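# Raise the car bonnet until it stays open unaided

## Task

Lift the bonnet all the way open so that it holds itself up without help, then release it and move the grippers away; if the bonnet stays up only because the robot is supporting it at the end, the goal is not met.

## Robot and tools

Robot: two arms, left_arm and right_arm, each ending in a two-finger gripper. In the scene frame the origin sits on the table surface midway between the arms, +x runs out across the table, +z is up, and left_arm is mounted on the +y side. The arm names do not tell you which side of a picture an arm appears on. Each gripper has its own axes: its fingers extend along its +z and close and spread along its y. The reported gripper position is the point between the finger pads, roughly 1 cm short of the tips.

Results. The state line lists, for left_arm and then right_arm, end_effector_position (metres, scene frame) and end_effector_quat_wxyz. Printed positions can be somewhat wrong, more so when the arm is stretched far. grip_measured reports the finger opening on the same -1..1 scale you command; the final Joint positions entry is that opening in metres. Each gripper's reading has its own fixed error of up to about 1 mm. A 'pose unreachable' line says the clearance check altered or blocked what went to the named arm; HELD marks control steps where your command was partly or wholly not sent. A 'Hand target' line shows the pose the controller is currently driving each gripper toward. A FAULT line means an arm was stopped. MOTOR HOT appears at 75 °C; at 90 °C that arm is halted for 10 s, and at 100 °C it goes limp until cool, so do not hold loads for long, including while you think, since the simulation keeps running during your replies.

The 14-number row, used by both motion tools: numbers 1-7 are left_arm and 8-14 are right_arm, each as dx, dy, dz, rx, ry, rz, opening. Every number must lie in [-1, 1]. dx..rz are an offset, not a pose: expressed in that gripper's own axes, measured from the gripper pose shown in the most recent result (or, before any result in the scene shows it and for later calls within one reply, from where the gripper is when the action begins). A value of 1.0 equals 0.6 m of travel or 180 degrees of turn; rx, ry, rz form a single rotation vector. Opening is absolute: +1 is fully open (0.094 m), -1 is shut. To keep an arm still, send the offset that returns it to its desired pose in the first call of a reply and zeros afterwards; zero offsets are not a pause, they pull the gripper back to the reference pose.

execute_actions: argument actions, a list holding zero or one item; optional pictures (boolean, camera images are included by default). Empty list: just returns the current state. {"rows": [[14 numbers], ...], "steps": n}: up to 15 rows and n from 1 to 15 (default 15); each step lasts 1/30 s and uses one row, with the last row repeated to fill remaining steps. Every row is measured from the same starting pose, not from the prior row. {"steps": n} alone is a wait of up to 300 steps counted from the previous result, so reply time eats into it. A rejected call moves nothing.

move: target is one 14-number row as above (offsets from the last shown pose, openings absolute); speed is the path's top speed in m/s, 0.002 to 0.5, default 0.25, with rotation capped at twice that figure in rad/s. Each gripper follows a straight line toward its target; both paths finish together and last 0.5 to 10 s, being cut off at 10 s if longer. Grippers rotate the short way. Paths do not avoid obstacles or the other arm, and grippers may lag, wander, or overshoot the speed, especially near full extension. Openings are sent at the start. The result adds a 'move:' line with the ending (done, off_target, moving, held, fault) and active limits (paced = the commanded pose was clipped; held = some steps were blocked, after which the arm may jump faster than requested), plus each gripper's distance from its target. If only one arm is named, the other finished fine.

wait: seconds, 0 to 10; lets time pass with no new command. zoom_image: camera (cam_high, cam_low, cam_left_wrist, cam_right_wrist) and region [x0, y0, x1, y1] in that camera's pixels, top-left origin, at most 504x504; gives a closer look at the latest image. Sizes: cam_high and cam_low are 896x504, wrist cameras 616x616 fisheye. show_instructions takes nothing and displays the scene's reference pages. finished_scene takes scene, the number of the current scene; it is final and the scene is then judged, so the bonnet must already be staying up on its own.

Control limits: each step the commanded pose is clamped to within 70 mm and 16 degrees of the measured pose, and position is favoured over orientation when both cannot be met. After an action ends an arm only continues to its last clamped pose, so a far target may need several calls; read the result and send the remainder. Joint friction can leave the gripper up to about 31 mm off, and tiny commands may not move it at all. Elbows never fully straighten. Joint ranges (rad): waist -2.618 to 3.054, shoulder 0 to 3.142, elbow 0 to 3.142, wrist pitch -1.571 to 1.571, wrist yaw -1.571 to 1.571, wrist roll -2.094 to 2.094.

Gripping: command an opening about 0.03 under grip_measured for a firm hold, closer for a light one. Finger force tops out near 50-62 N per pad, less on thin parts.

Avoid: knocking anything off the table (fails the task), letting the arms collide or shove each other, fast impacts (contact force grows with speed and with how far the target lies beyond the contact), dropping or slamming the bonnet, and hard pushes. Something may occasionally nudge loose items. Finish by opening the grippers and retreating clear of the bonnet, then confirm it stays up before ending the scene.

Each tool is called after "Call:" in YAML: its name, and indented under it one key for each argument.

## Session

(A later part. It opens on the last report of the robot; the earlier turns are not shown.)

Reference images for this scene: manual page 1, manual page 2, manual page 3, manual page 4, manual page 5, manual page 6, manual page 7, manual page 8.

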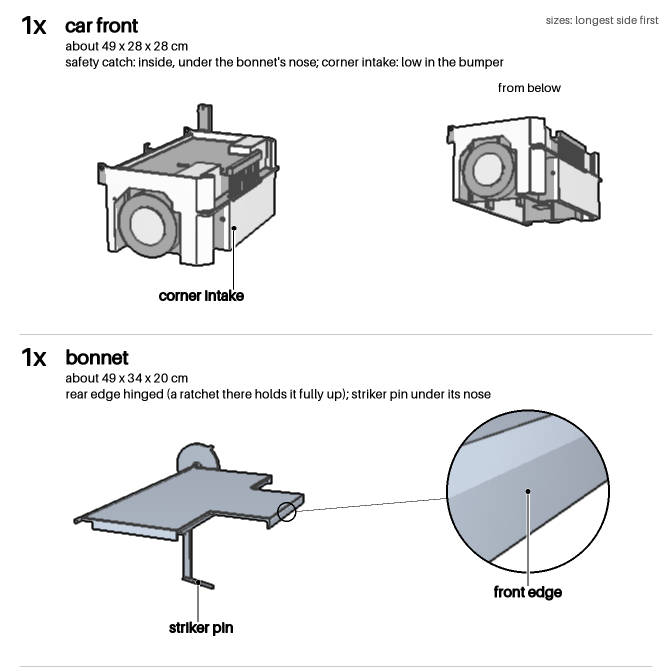

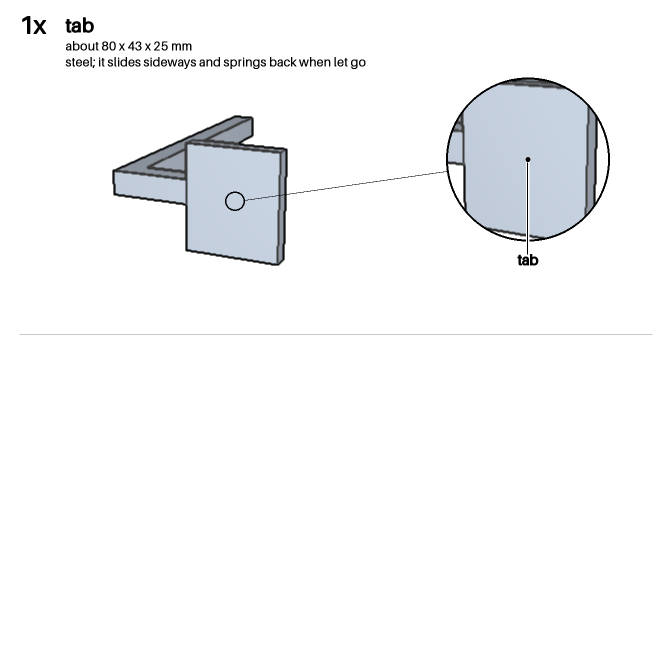

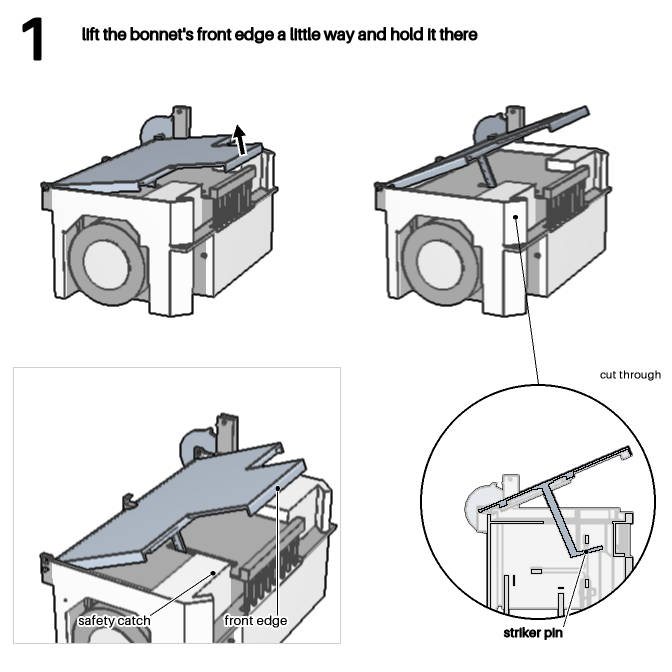

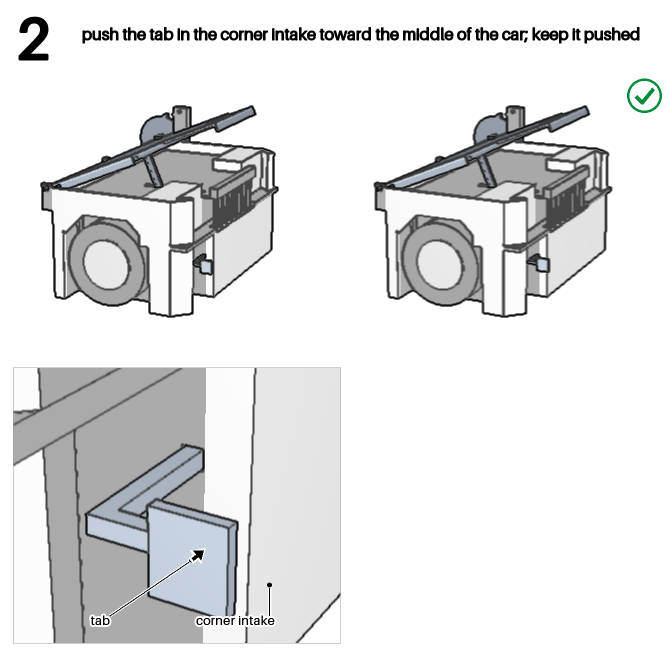

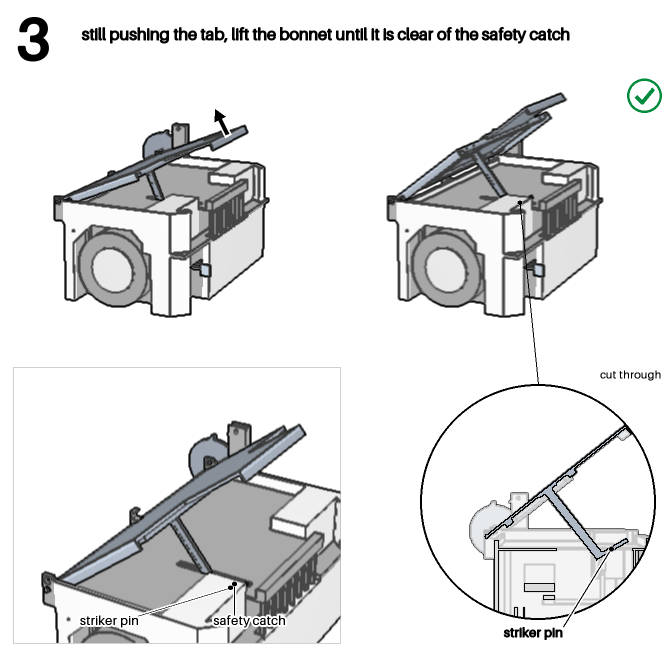

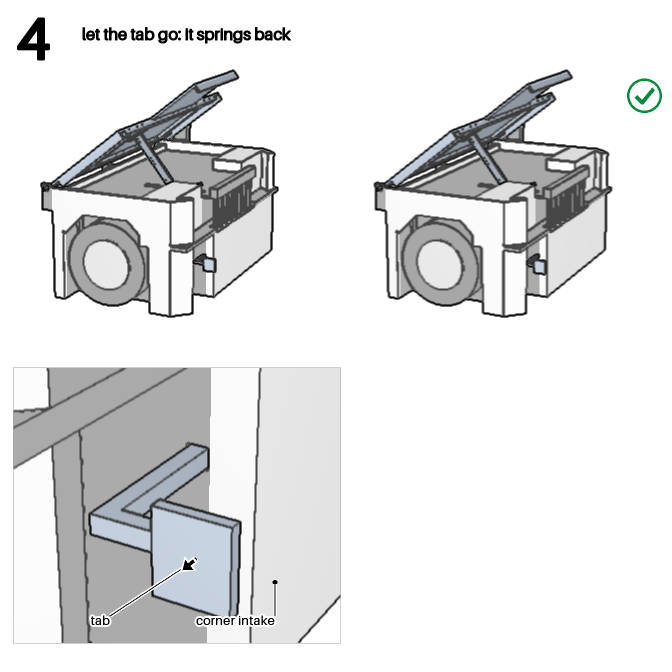

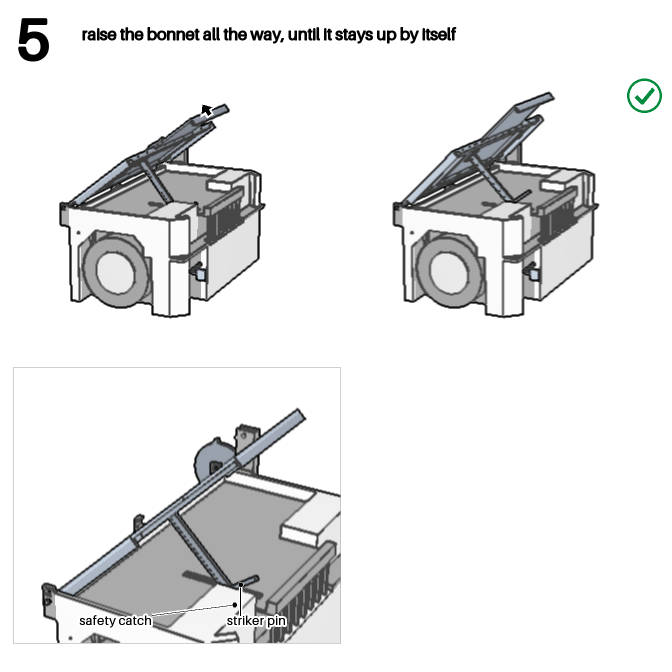

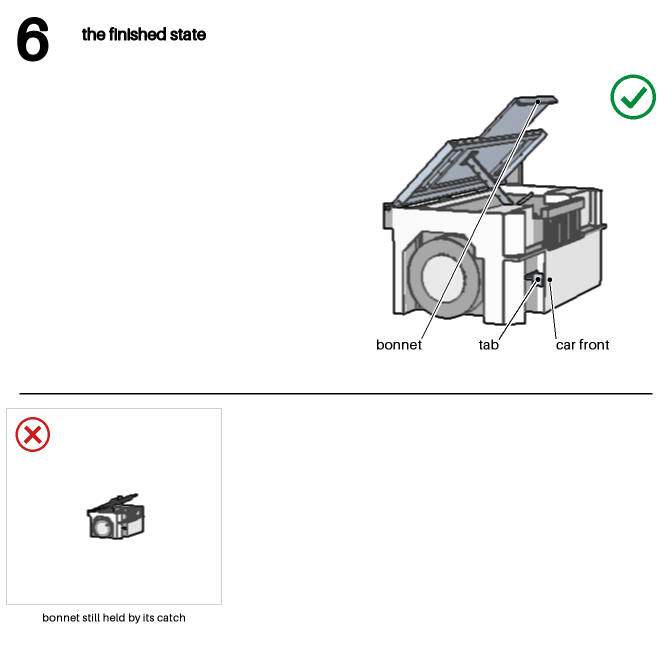

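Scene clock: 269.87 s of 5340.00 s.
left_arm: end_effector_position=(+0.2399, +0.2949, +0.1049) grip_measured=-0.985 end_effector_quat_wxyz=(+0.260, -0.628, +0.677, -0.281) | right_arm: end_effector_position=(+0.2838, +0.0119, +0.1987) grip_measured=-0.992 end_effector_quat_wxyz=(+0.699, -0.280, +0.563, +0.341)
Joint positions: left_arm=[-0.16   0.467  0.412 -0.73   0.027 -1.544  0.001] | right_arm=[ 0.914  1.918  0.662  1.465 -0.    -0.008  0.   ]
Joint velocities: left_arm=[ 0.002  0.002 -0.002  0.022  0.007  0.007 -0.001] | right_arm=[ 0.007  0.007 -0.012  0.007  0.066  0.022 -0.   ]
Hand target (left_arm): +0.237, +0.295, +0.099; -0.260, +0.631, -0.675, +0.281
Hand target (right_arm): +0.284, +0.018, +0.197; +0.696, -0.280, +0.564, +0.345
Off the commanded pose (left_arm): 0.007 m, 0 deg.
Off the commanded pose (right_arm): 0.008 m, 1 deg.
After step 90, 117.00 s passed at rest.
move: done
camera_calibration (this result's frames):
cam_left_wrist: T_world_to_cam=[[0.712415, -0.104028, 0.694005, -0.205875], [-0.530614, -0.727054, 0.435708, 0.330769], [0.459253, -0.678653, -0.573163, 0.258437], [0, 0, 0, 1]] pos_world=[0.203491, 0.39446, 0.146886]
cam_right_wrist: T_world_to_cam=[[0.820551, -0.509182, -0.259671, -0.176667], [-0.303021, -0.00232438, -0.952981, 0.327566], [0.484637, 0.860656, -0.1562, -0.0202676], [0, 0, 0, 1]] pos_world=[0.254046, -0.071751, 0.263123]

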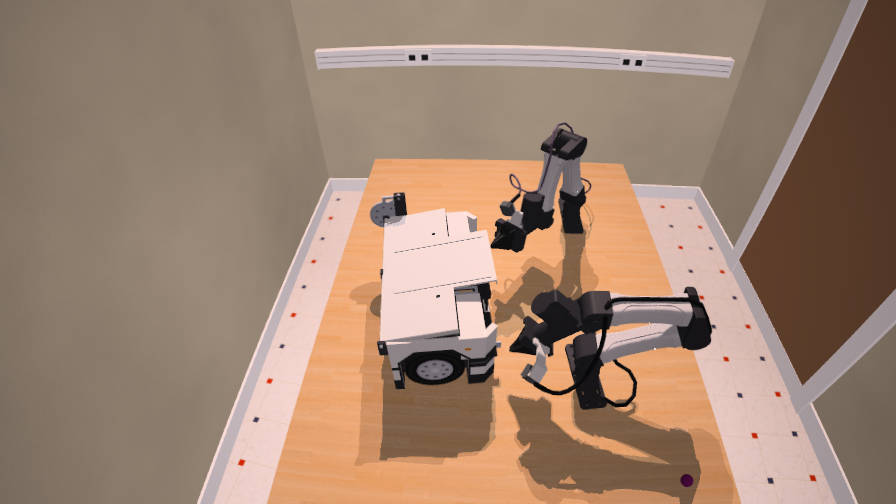

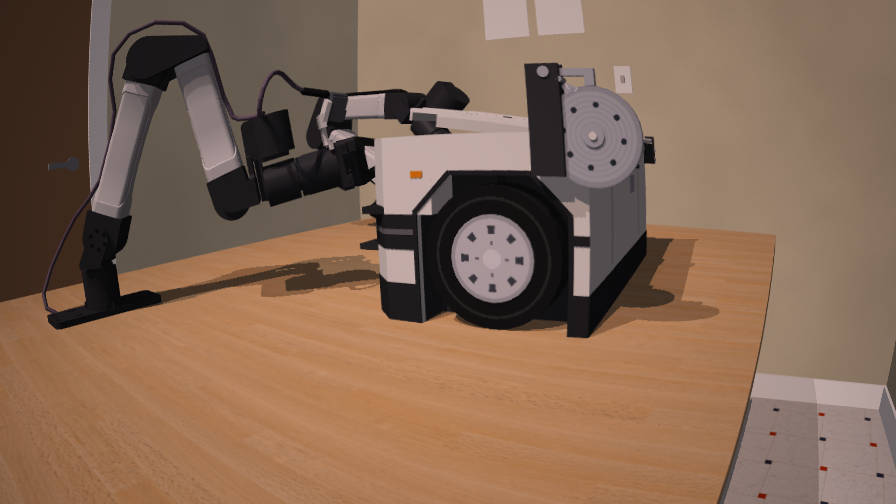

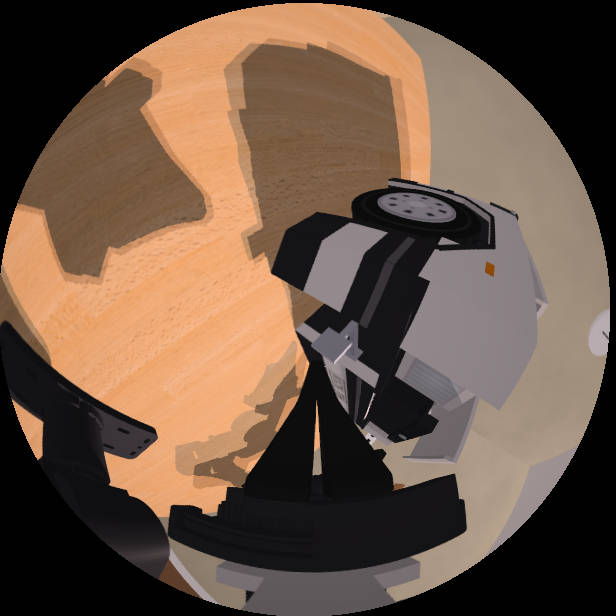

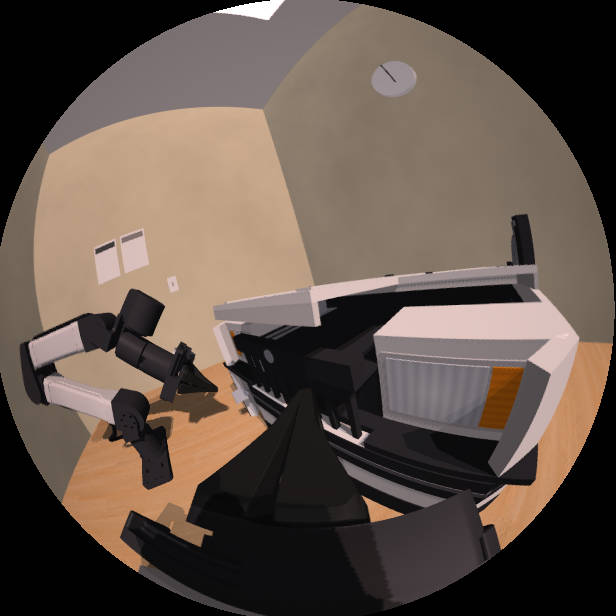

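Call:
move:
  target: [0.0017,-0.012,0.053,0,0,0,-1, -0.0365,0.0102,0.0213,-0.0047,0.011,0.001,-1]
  speed: 0.06

Scene clock: 331.83 s of 5340.00 s.
left_arm: end_effector_position=(+0.2702, +0.2923, +0.1026) grip_measured=-0.985 end_effector_quat_wxyz=(+0.274, -0.621, +0.672, -0.295) | right_arm: end_effector_position=(+0.2868, +0.0158, +0.2174) grip_measured=-0.992 end_effector_quat_wxyz=(+0.688, -0.287, +0.576, +0.336)
Joint positions: left_arm=[-0.169  0.606  0.385 -0.521  0.022 -1.548  0.001] | right_arm=[ 0.914  1.819  0.701  1.29  -0.    -0.008  0.   ]
Joint velocities: left_arm=[-0.002  0.002  0.002  0.007 -0.037 -0.022 -0.001] | right_arm=[-0.017  0.002  0.012 -0.022  0.022  0.007 -0.   ]
Hand target (left_arm): +0.266, +0.292, +0.088; -0.260, +0.628, -0.677, +0.281
Hand target (right_arm): +0.284, +0.022, +0.223; +0.686, -0.290, +0.573, +0.342
Off the commanded pose (left_arm): 0.015 m, 2 deg.
Off the commanded pose (right_arm): 0.009 m, 1 deg.
After step 90, 57.83 s passed at rest.
move: off_target (left_arm)
camera_calibration (this result's frames):
cam_left_wrist: T_world_to_cam=[[0.681231, -0.105922, 0.724365, -0.220266], [-0.55183, -0.724493, 0.413029, 0.353296], [0.481048, -0.681095, -0.551999, 0.234085], [0, 0, 0, 1]] pos_world=[0.232405, 0.392063, 0.142846]
cam_right_wrist: T_world_to_cam=[[0.814492, -0.516898, -0.263473, -0.169605], [-0.325139, -0.0305588, -0.945172, 0.351376], [0.480506, 0.855501, -0.192954, -0.0129205], [0, 0, 0, 1]] pos_world=[0.258597, -0.0658776, 0.284932]

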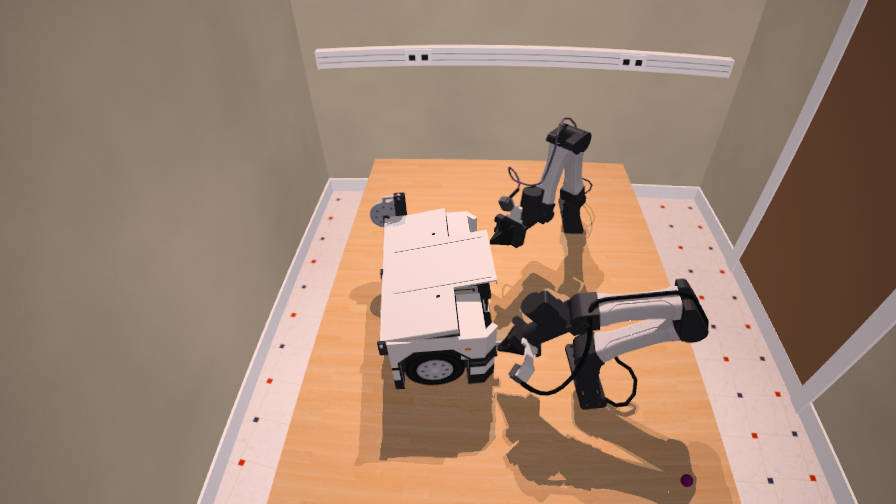

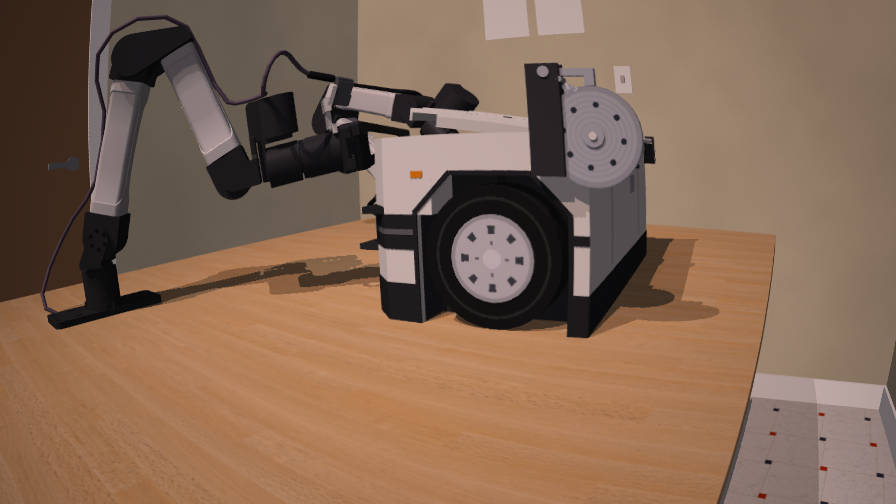

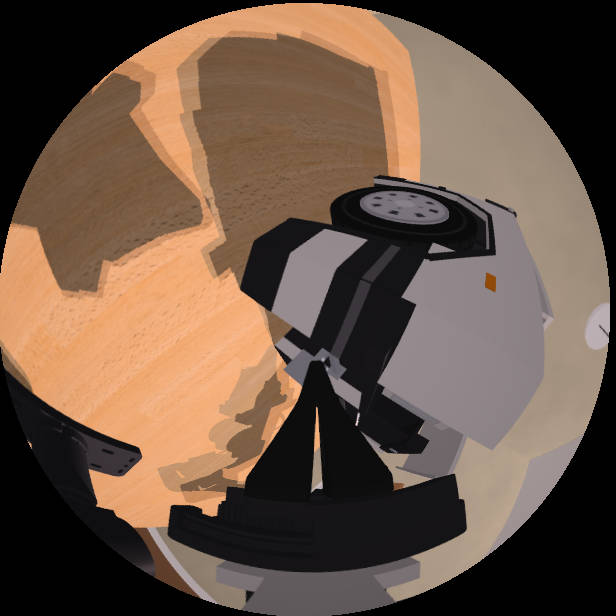

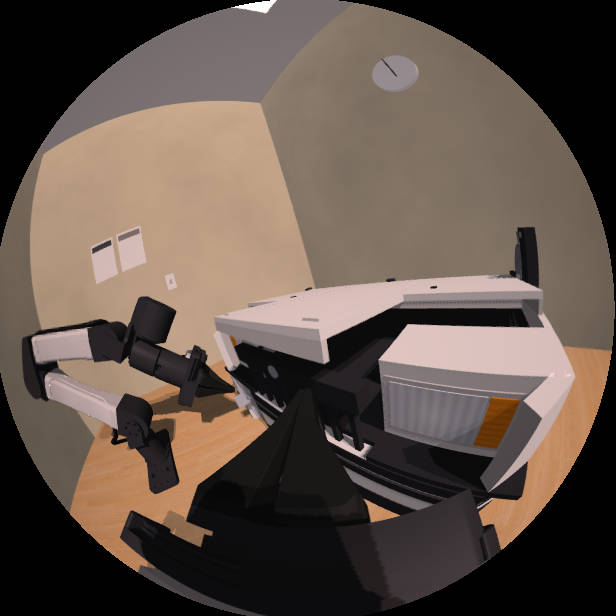

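Call:
move:
  target: [0,0.0428,0.0173,-0.019,0,0,-1, 0.0208,0.030,0.081,-0.011,0,0.002,-1]
  speed: 0.05

Scene clock: 362.13 s of 5340.00 s.
left_arm: end_effector_position=(+0.2651, +0.2925, +0.0885) grip_measured=-0.985 end_effector_quat_wxyz=(+0.264, -0.625, +0.677, -0.285) | right_arm: end_effector_position=(+0.3031, +0.0576, +0.2206) grip_measured=-0.992 end_effector_quat_wxyz=(+0.690, -0.290, +0.565, +0.347)
Joint positions: left_arm=[-0.169  0.606  0.351 -0.517  0.022 -1.548  0.001] | right_arm=[ 0.938  1.956  0.89   1.261 -0.    -0.008  0.   ]
Joint velocities: left_arm=[ 0.007 -0.012 -0.027  0.095  0.051  0.022  0.   ] | right_arm=[ 0.007 -0.012  0.007  0.007 -0.022 -0.022  0.001]
Hand target (left_arm): +0.260, +0.293, +0.077; -0.255, +0.629, -0.681, +0.275
Hand target (right_arm): +0.303, +0.066, +0.212; +0.682, -0.297, +0.571, +0.348
Off the commanded pose (left_arm): 0.013 m, 2 deg.
Off the commanded pose (right_arm): 0.011 m, 2 deg.
After step 90, 25.93 s passed at rest.
move: off_target (left_arm, right_arm)
camera_calibration (this result's frames):
cam_left_wrist: T_world_to_cam=[[0.702991, -0.106931, 0.703114, -0.210115], [-0.539, -0.725088, 0.428633, 0.351857], [0.463985, -0.680303, -0.567367, 0.234577], [0, 0, 0, 1]] pos_world=[0.22852, 0.392243, 0.130008]
cam_right_wrist: T_world_to_cam=[[0.830094, -0.492562, -0.261395, -0.166999], [-0.311309, -0.0204384, -0.950089, 0.357226], [0.462635, 0.870038, -0.170305, -0.0562774], [0, 0, 0, 1]] pos_world=[0.275868, -0.0259928, 0.286159]

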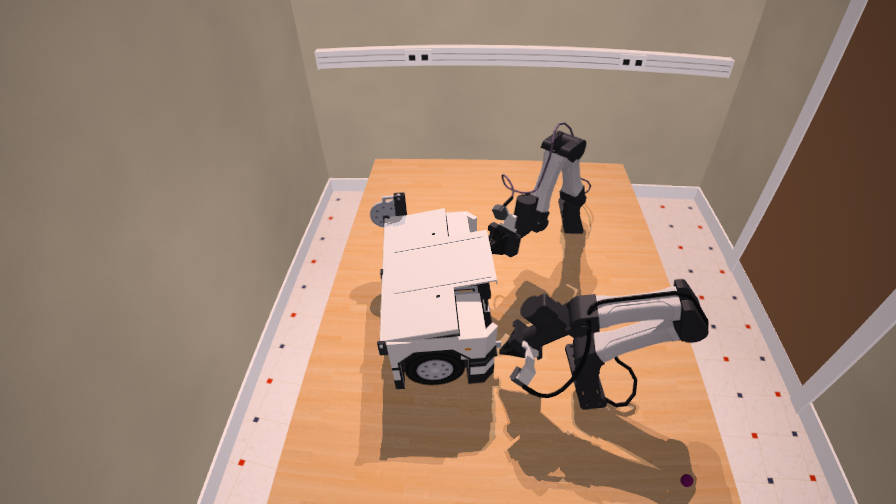

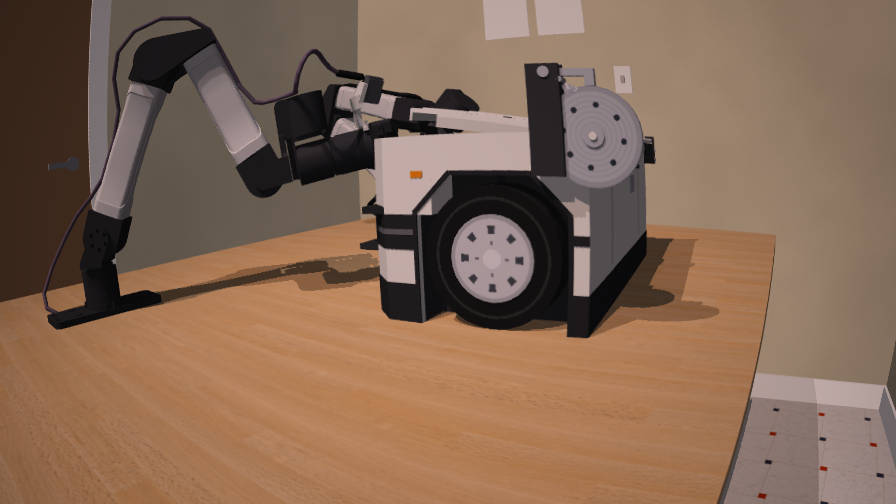

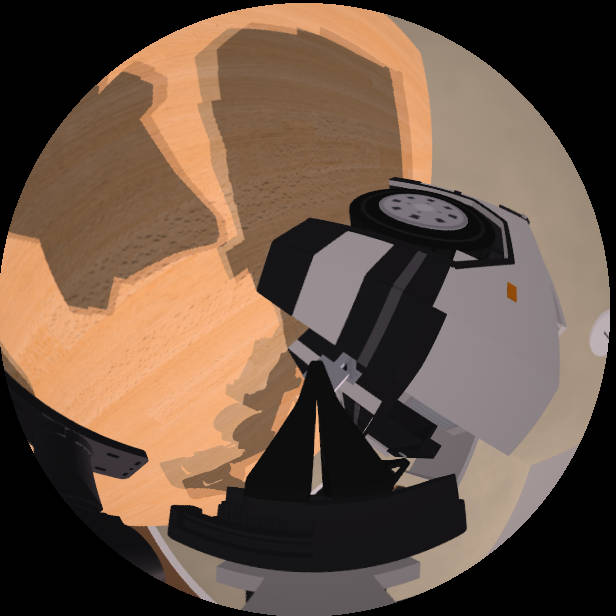

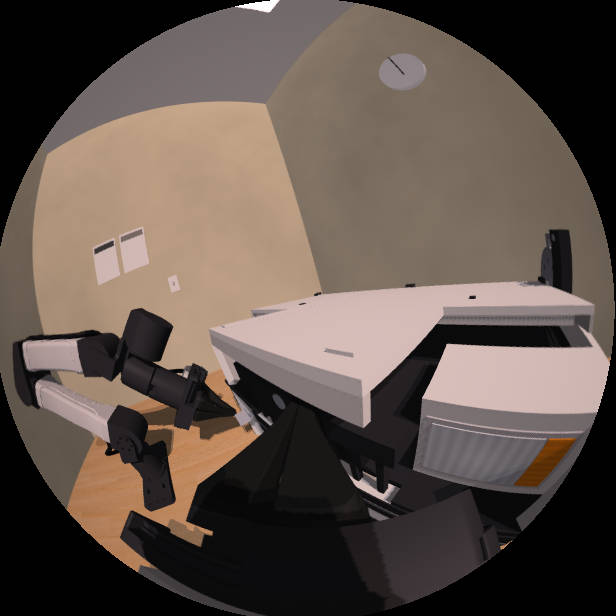

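Call:
zoom_image:
  camera: "cam_right_wrist"
  region: [200, 320, 420, 480]

Call:
zoom_image:
  camera: "cam_left_wrist"
  region: [270, 310, 400, 420]

Region (200, 320, 420, 480) of cam_right_wrist's 616x616 image, scaled by 2.291, with more detail than that image has; it fills the top 367 rows of this view, and the rest is white.

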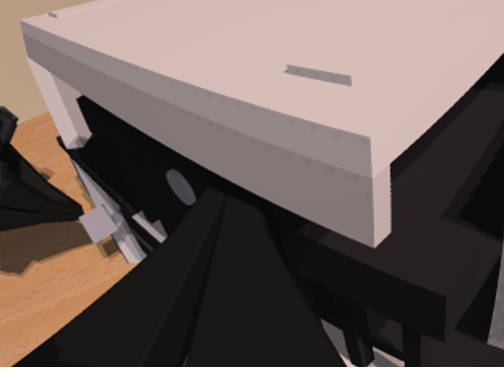

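Region (270, 310, 400, 420) of cam_left_wrist's 616x616 image, scaled by 3.877, with more detail than that image has; it fills the top 426 rows of this view, and the rest is white.

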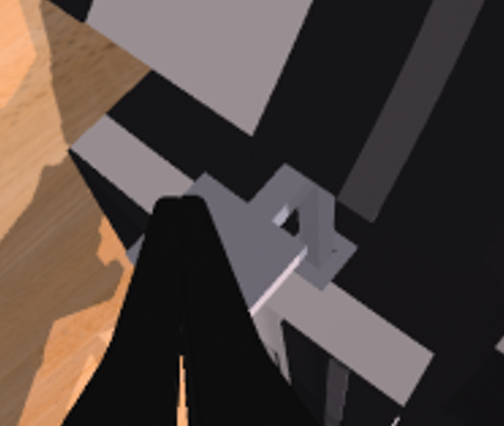

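Call:
move:
  target: [0,-0.0163,0.0167,0,0,0,-1, 0.013,0,0.0313,0,0,0,-1]
  speed: 0.03

Scene clock: 383.53 s of 5340.00 s.
left_arm: end_effector_position=(+0.2758, +0.2920, +0.0863) grip_measured=-0.985 end_effector_quat_wxyz=(+0.265, -0.625, +0.676, -0.286) | right_arm: end_effector_position=(+0.3081, +0.0659, +0.2236) grip_measured=-0.992 end_effector_quat_wxyz=(+0.696, -0.287, +0.556, +0.352)
Joint positions: left_arm=[-0.169  0.676  0.351 -0.444  0.022 -1.548  0.001] | right_arm=[ 0.938  1.993  0.937  1.274 -0.005 -0.008  0.   ]
Joint velocities: left_arm=[-0.022  0.007 -0.012 -0.022 -0.007  0.022  0.   ] | right_arm=[ 0.002 -0.007 -0.007  0.007  0.037 -0.022 -0.   ]
Hand target (left_arm): +0.279, +0.291, +0.088; -0.264, +0.625, -0.677, +0.285
Hand target (right_arm): +0.314, +0.073, +0.216; +0.690, -0.290, +0.565, +0.347
Off the commanded pose (left_arm): 0.004 m, 0 deg.
Off the commanded pose (right_arm): 0.012 m, 1 deg.
After step 90, 17.37 s passed at rest.
move: off_target (right_arm)
camera_calibration (this result's frames):
cam_left_wrist: T_world_to_cam=[[0.700307, -0.106807, 0.705806, -0.215739], [-0.54063, -0.725013, 0.426704, 0.358781], [0.466143, -0.680404, -0.565474, 0.227328], [0, 0, 0, 1]] pos_world=[0.239084, 0.391754, 0.127725]
cam_right_wrist: T_world_to_cam=[[0.836071, -0.484033, -0.25826, -0.169385], [-0.298028, -0.00547934, -0.954541, 0.357744], [0.460614, 0.875033, -0.148836, -0.0697997], [0, 0, 0, 1]] pos_world=[0.280386, -0.0189509, 0.287347]

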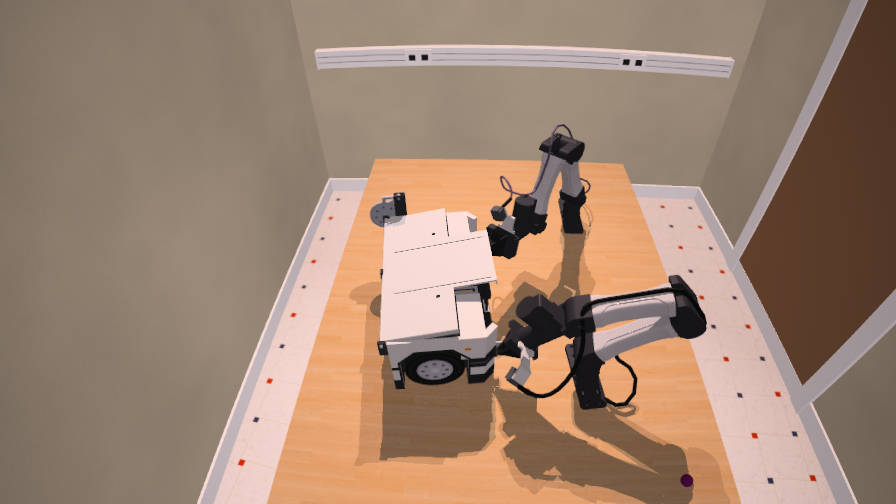

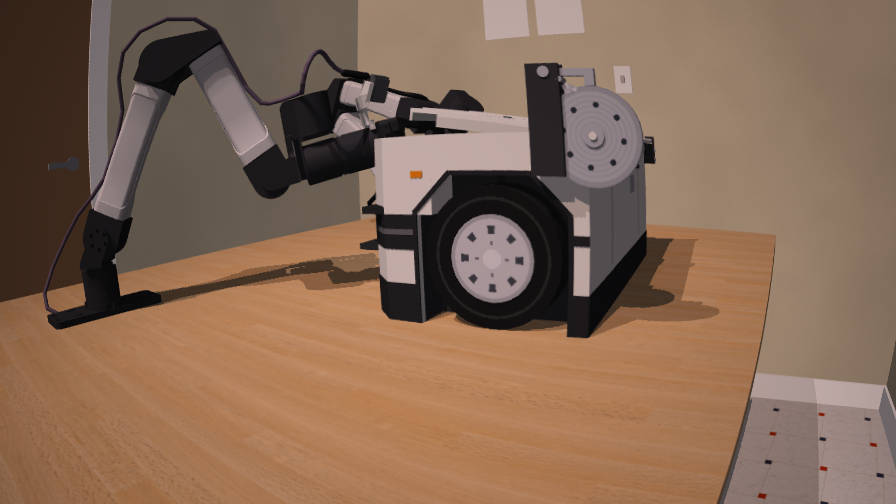

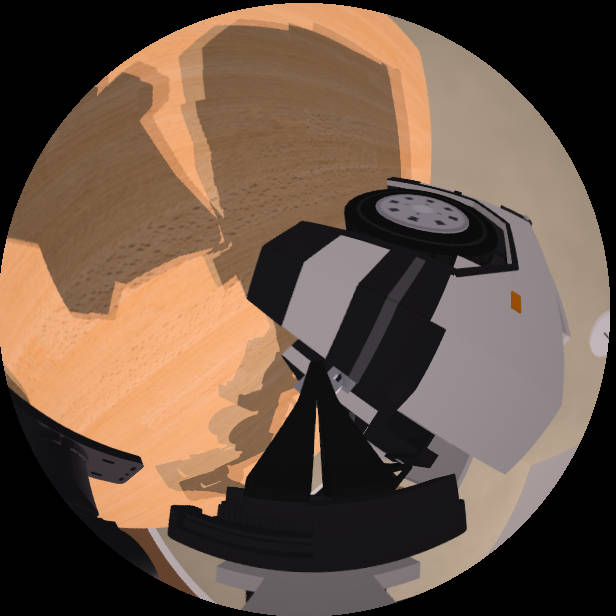

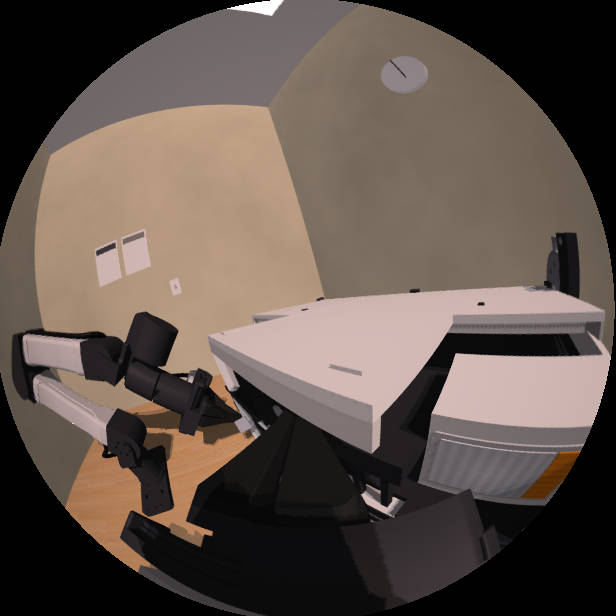

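Call:
execute_actions:
  actions:
    - {"rows":[ [0,0,0,0,0,0,-1,-0.0067,0,0.0015,0,-0.0041,0,-1], [0,0,0,0,0,0,-1,-0.0134,0,0.0029,0,-0.0082,0,-1], [0,0,0,0,0,0,-1,-0.0201,0,0.0044,0,-0.0123,0,-1], [0,0,0,0,0,0,-1,-0.0268,0,0.0058,0,-0.0164,0,-1], [0,0,0,0,0,0,-1,-0.0335,0,0.0073,0,-0.0205,0,-1], [0,0,0,0,0,0,-1,-0.0402,0,0.0087,0,-0.0246,0,-1], [0,0,0,0,0,0,-1,-0.0469,0,0.0102,0,-0.0287,0,-1], [0,0,0,0,0,0,-1,-0.0536,0,0.0116,0,-0.0327,0,-1], [0,0,0,0,0,0,-1,-0.0603,0,0.0131,0,-0.0368,0,-1], [0,0,0,0,0,0,-1,-0.067,0,0.0145,0,-0.0409,0,-1], [0,0,0,0,0,0,-1,-0.0737,0,0.016,0,-0.045,0,-1], [0,0,0,0,0,0,-1,-0.0804,0,0.0174,0,-0.0491,0,-1], [0,0,0,0,0,0,-1,-0.0871,0,0.0189,0,-0.0532,0,-1], [0,0,0,0,0,0,-1,-0.0938,0,0.0203,0,-0.0573,0,-1], [0,0,0,0,0,0,-1,-0.1005,0,0.0218,0,-0.0614,0,-1] ],"steps":15}
  pictures: false

Call:
execute_actions:
  actions:
    - {"rows":[ [0.0016,0,0,0,0.0009,0.0009,-1,-0.1005,0,0.0218,0,-0.0614,0,-1], [0.0032,0,0,0,0.0018,0.0018,-1,-0.1035,0,0.0235,0,-0.0629,0,-1], [0.0048,0,0,0,0.0027,0.0027,-1,-0.1065,0,0.0253,0,-0.0644,0,-1], [0.0065,0,0,0,0.0036,0.0036,-1,-0.1095,0,0.027,0,-0.0659,0,-1], [0.0081,0,0,0,0.0045,0.0045,-1,-0.1125,0,0.0288,0,-0.0675,0,-1], [0.0097,0,0,0,0.0054,0.0054,-1,-0.1155,0,0.0305,0,-0.069,0,-1], [0.0113,0,0,0,0.0063,0.0063,-1,-0.1185,0,0.0323,0,-0.0705,0,-1], [0.0129,0,0,0,0.0073,0.0071,-1,-0.1215,0,0.034,0,-0.072,0,-1], [0.0145,0,0,0,0.0082,0.008,-1,-0.1245,0,0.0358,0,-0.0735,0,-1], [0.0161,0,0,0,0.0091,0.0089,-1,-0.1275,0,0.0375,0,-0.0751,0,-1], [0.0177,0,0,0,0.01,0.0098,-1,-0.1305,0,0.0393,0,-0.0766,0,-1], [0.0194,0,0,0,0.0109,0.0107,-1,-0.1335,0,0.041,0,-0.0781,0,-1], [0.021,0,0,0,0.0118,0.0116,-1,-0.1365,0,0.0428,0,-0.0796,0,-1], [0.0226,0,0,0,0.0127,0.0125,-1,-0.1395,0,0.0445,0,-0.0812,0,-1], [0.0242,0,0,0,0.0136,0.0134,-1,-0.1425,0,0.0463,0,-0.0827,0,-1] ],"steps":15}

Scene clock: 429.43 s of 5340.00 s.
left_arm: end_effector_position=(+0.2761, +0.2920, +0.0867) grip_measured=-0.985 end_effector_quat_wxyz=(+0.266, -0.625, +0.676, -0.287) | right_arm: end_effector_position=(+0.3077, +0.0658, +0.2263) grip_measured=-0.992 end_effector_quat_wxyz=(+0.698, -0.286, +0.552, +0.354)
Joint positions: left_arm=[-0.169  0.676  0.351 -0.442  0.022 -1.548  0.001] | right_arm=[ 0.938  1.993  0.938  1.283 -0.007 -0.008  0.   ]
Joint velocities: left_arm=[ 0.007 -0.002 -0.012 -0.007 -0.037  0.007  0.   ] | right_arm=[-0.022  0.002  0.017 -0.007 -0.066  0.007  0.   ]
Hand target (left_arm): +0.276, +0.292, +0.086; -0.265, +0.625, -0.676, +0.286
Hand target (right_arm): +0.305, +0.062, +0.283; +0.746, -0.253, +0.488, +0.376
Off the commanded pose (left_arm): 0.000 m, 0 deg.
Off the commanded pose (right_arm): 0.059 m, 10 deg.
Steps of this call (steps 1 to 90: nothing new was sent; then 42.40 s passed at rest; steps 91 to 105: all 15 steps of this action). Readings (end_effector_position):
91: left_arm (+0.2761, +0.2920, +0.0867) | right_arm (+0.3080, +0.0659, +0.2240)
92: left_arm (+0.2761, +0.2920, +0.0867) | right_arm (+0.3079, +0.0659, +0.2242)
94: left_arm (+0.2761, +0.2920, +0.0867) | right_arm (+0.3079, +0.0658, +0.2245)
98: left_arm (+0.2761, +0.2920, +0.0867) | right_arm (+0.3078, +0.0658, +0.2250)
105: the state above

Scene clock: 429.93 s of 5340.00 s.
left_arm: end_effector_position=(+0.2752, +0.2814, +0.0867) grip_measured=-0.985 end_effector_quat_wxyz=(+0.260, -0.609, +0.689, -0.293) | right_arm: end_effector_position=(+0.3114, +0.0722, +0.2449) grip_measured=-0.992 end_effector_quat_wxyz=(+0.709, -0.280, +0.537, +0.361)
Joint positions: left_arm=[-0.214  0.676  0.351 -0.442  0.022 -1.548  0.001] | right_arm=[ 0.938  1.997  0.992  1.274 -0.011 -0.008  0.   ]
Joint velocities: left_arm=[-0.125  0.012  0.002  0.022  0.022  0.007 -0.001] | right_arm=[-0.017  0.076  0.227  0.007 -0.007 -0.037  0.   ]
Hand target (left_arm): +0.275, +0.278, +0.087; +0.257, -0.604, +0.694, -0.295
Hand target (right_arm): +0.307, +0.065, +0.312; +0.764, -0.239, +0.459, +0.386
Off the commanded pose (left_arm): 0.004 m, 1 deg.
Off the commanded pose (right_arm): 0.071 m, 12 deg.
Steps of this call (steps 1 to 15: all 15 steps of this action). Readings (end_effector_position):
1: left_arm (+0.2761, +0.2920, +0.0867) | right_arm (+0.3077, +0.0658, +0.2265)
2: left_arm (+0.2761, +0.2920, +0.0867) | right_arm (+0.3077, +0.0658, +0.2265)
4: left_arm (+0.2761, +0.2915, +0.0867) | right_arm (+0.3077, +0.0658, +0.2265)
8: left_arm (+0.2758, +0.2880, +0.0867) | right_arm (+0.3082, +0.0675, +0.2295)
15: the state above
camera_calibration (this result's frames):
cam_left_wrist: T_world_to_cam=[[0.693575, -0.137556, 0.707129, -0.206322], [-0.5728, -0.700583, 0.425539, 0.352697], [0.436867, -0.700187, -0.564699, 0.234104], [0, 0, 0, 1]] pos_world=[0.242852, 0.38263, 0.128008]
cam_right_wrist: T_world_to_cam=[[0.847051, -0.468523, -0.250977, -0.16992], [-0.267385, 0.03247, -0.963043, 0.368894], [0.459357, 0.882854, -0.0977723, -0.0863224], [0, 0, 0, 1]] pos_world=[0.28222, -0.0153793, 0.304174]

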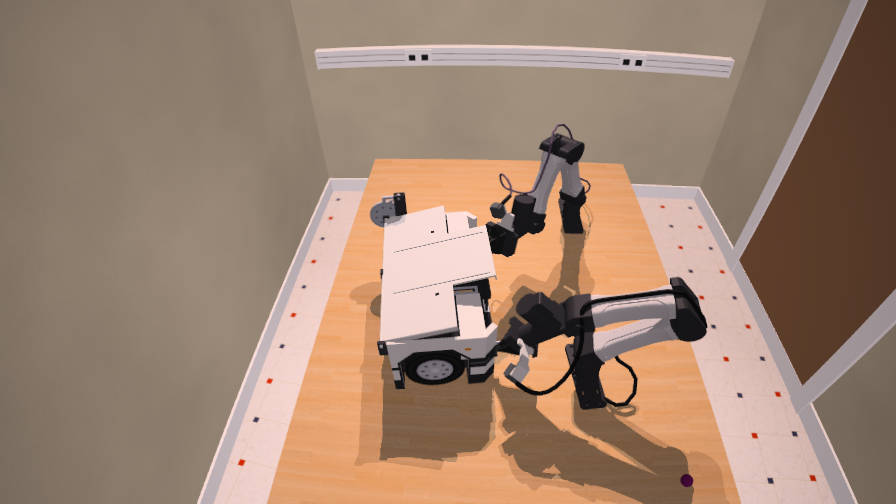

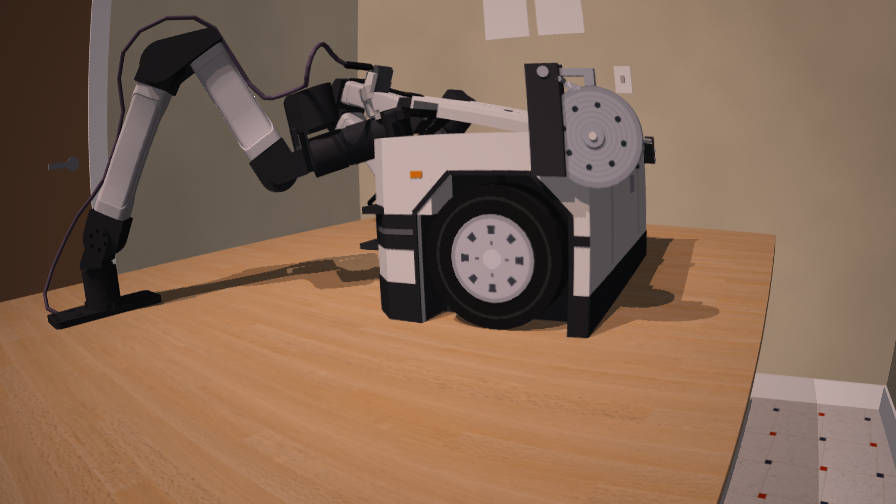

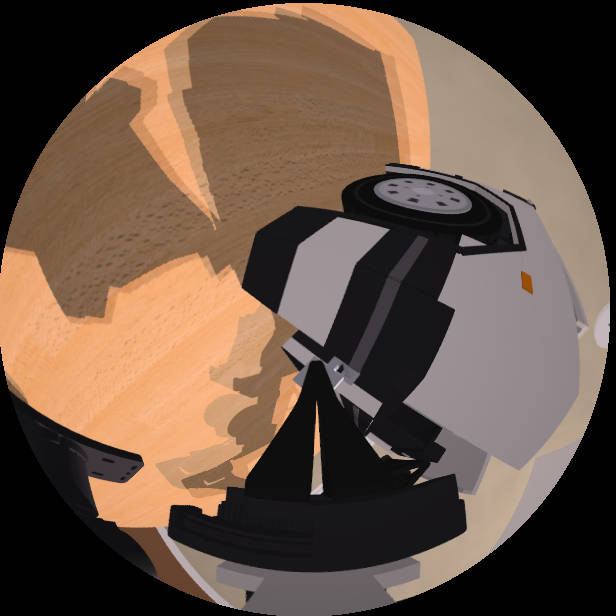

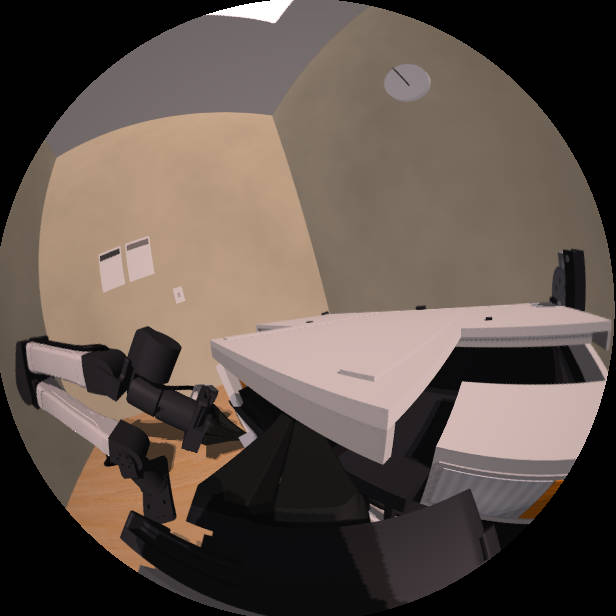

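Call:
execute_actions:
  actions: []
  pictures: false

Scene clock: 437.17 s of 5340.00 s.
left_arm: end_effector_position=(+0.2752, +0.2812, +0.0867) grip_measured=-0.985 end_effector_quat_wxyz=(+0.261, -0.609, +0.690, -0.292) | right_arm: end_effector_position=(+0.3126, +0.0738, +0.2488) grip_measured=-0.992 end_effector_quat_wxyz=(+0.712, -0.278, +0.533, +0.362)
Joint positions: left_arm=[-0.218  0.676  0.351 -0.442  0.017 -1.548  0.001] | right_arm=[ 0.938  2.     1.006  1.274 -0.011 -0.008  0.   ]
Joint velocities: left_arm=[ 0.007  0.002 -0.012  0.066  0.007 -0.022  0.001] | right_arm=[-0.022  0.002 -0.002 -0.037  0.066 -0.095 -0.   ]
Hand target (left_arm): +0.275, +0.278, +0.087; +0.257, -0.604, +0.694, -0.295
Hand target (right_arm): +0.307, +0.065, +0.312; +0.764, -0.239, +0.459, +0.386
Off the commanded pose (left_arm): 0.004 m, 1 deg.
Off the commanded pose (right_arm): 0.067 m, 12 deg.
Steps of this call (steps 1 to 90: nothing new was sent; then 4.23 s passed at rest). Readings (end_effector_position):
1: left_arm (+0.2752, +0.2811, +0.0867) | right_arm (+0.3120, +0.0730, +0.2466)
2: left_arm (+0.2752, +0.2812, +0.0867) | right_arm (+0.3123, +0.0735, +0.2479)
4: left_arm (+0.2752, +0.2812, +0.0867) | right_arm (+0.3125, +0.0737, +0.2488)
8: left_arm (+0.2752, +0.2812, +0.0867) | right_arm (+0.3126, +0.0738, +0.2488)
90: the state above


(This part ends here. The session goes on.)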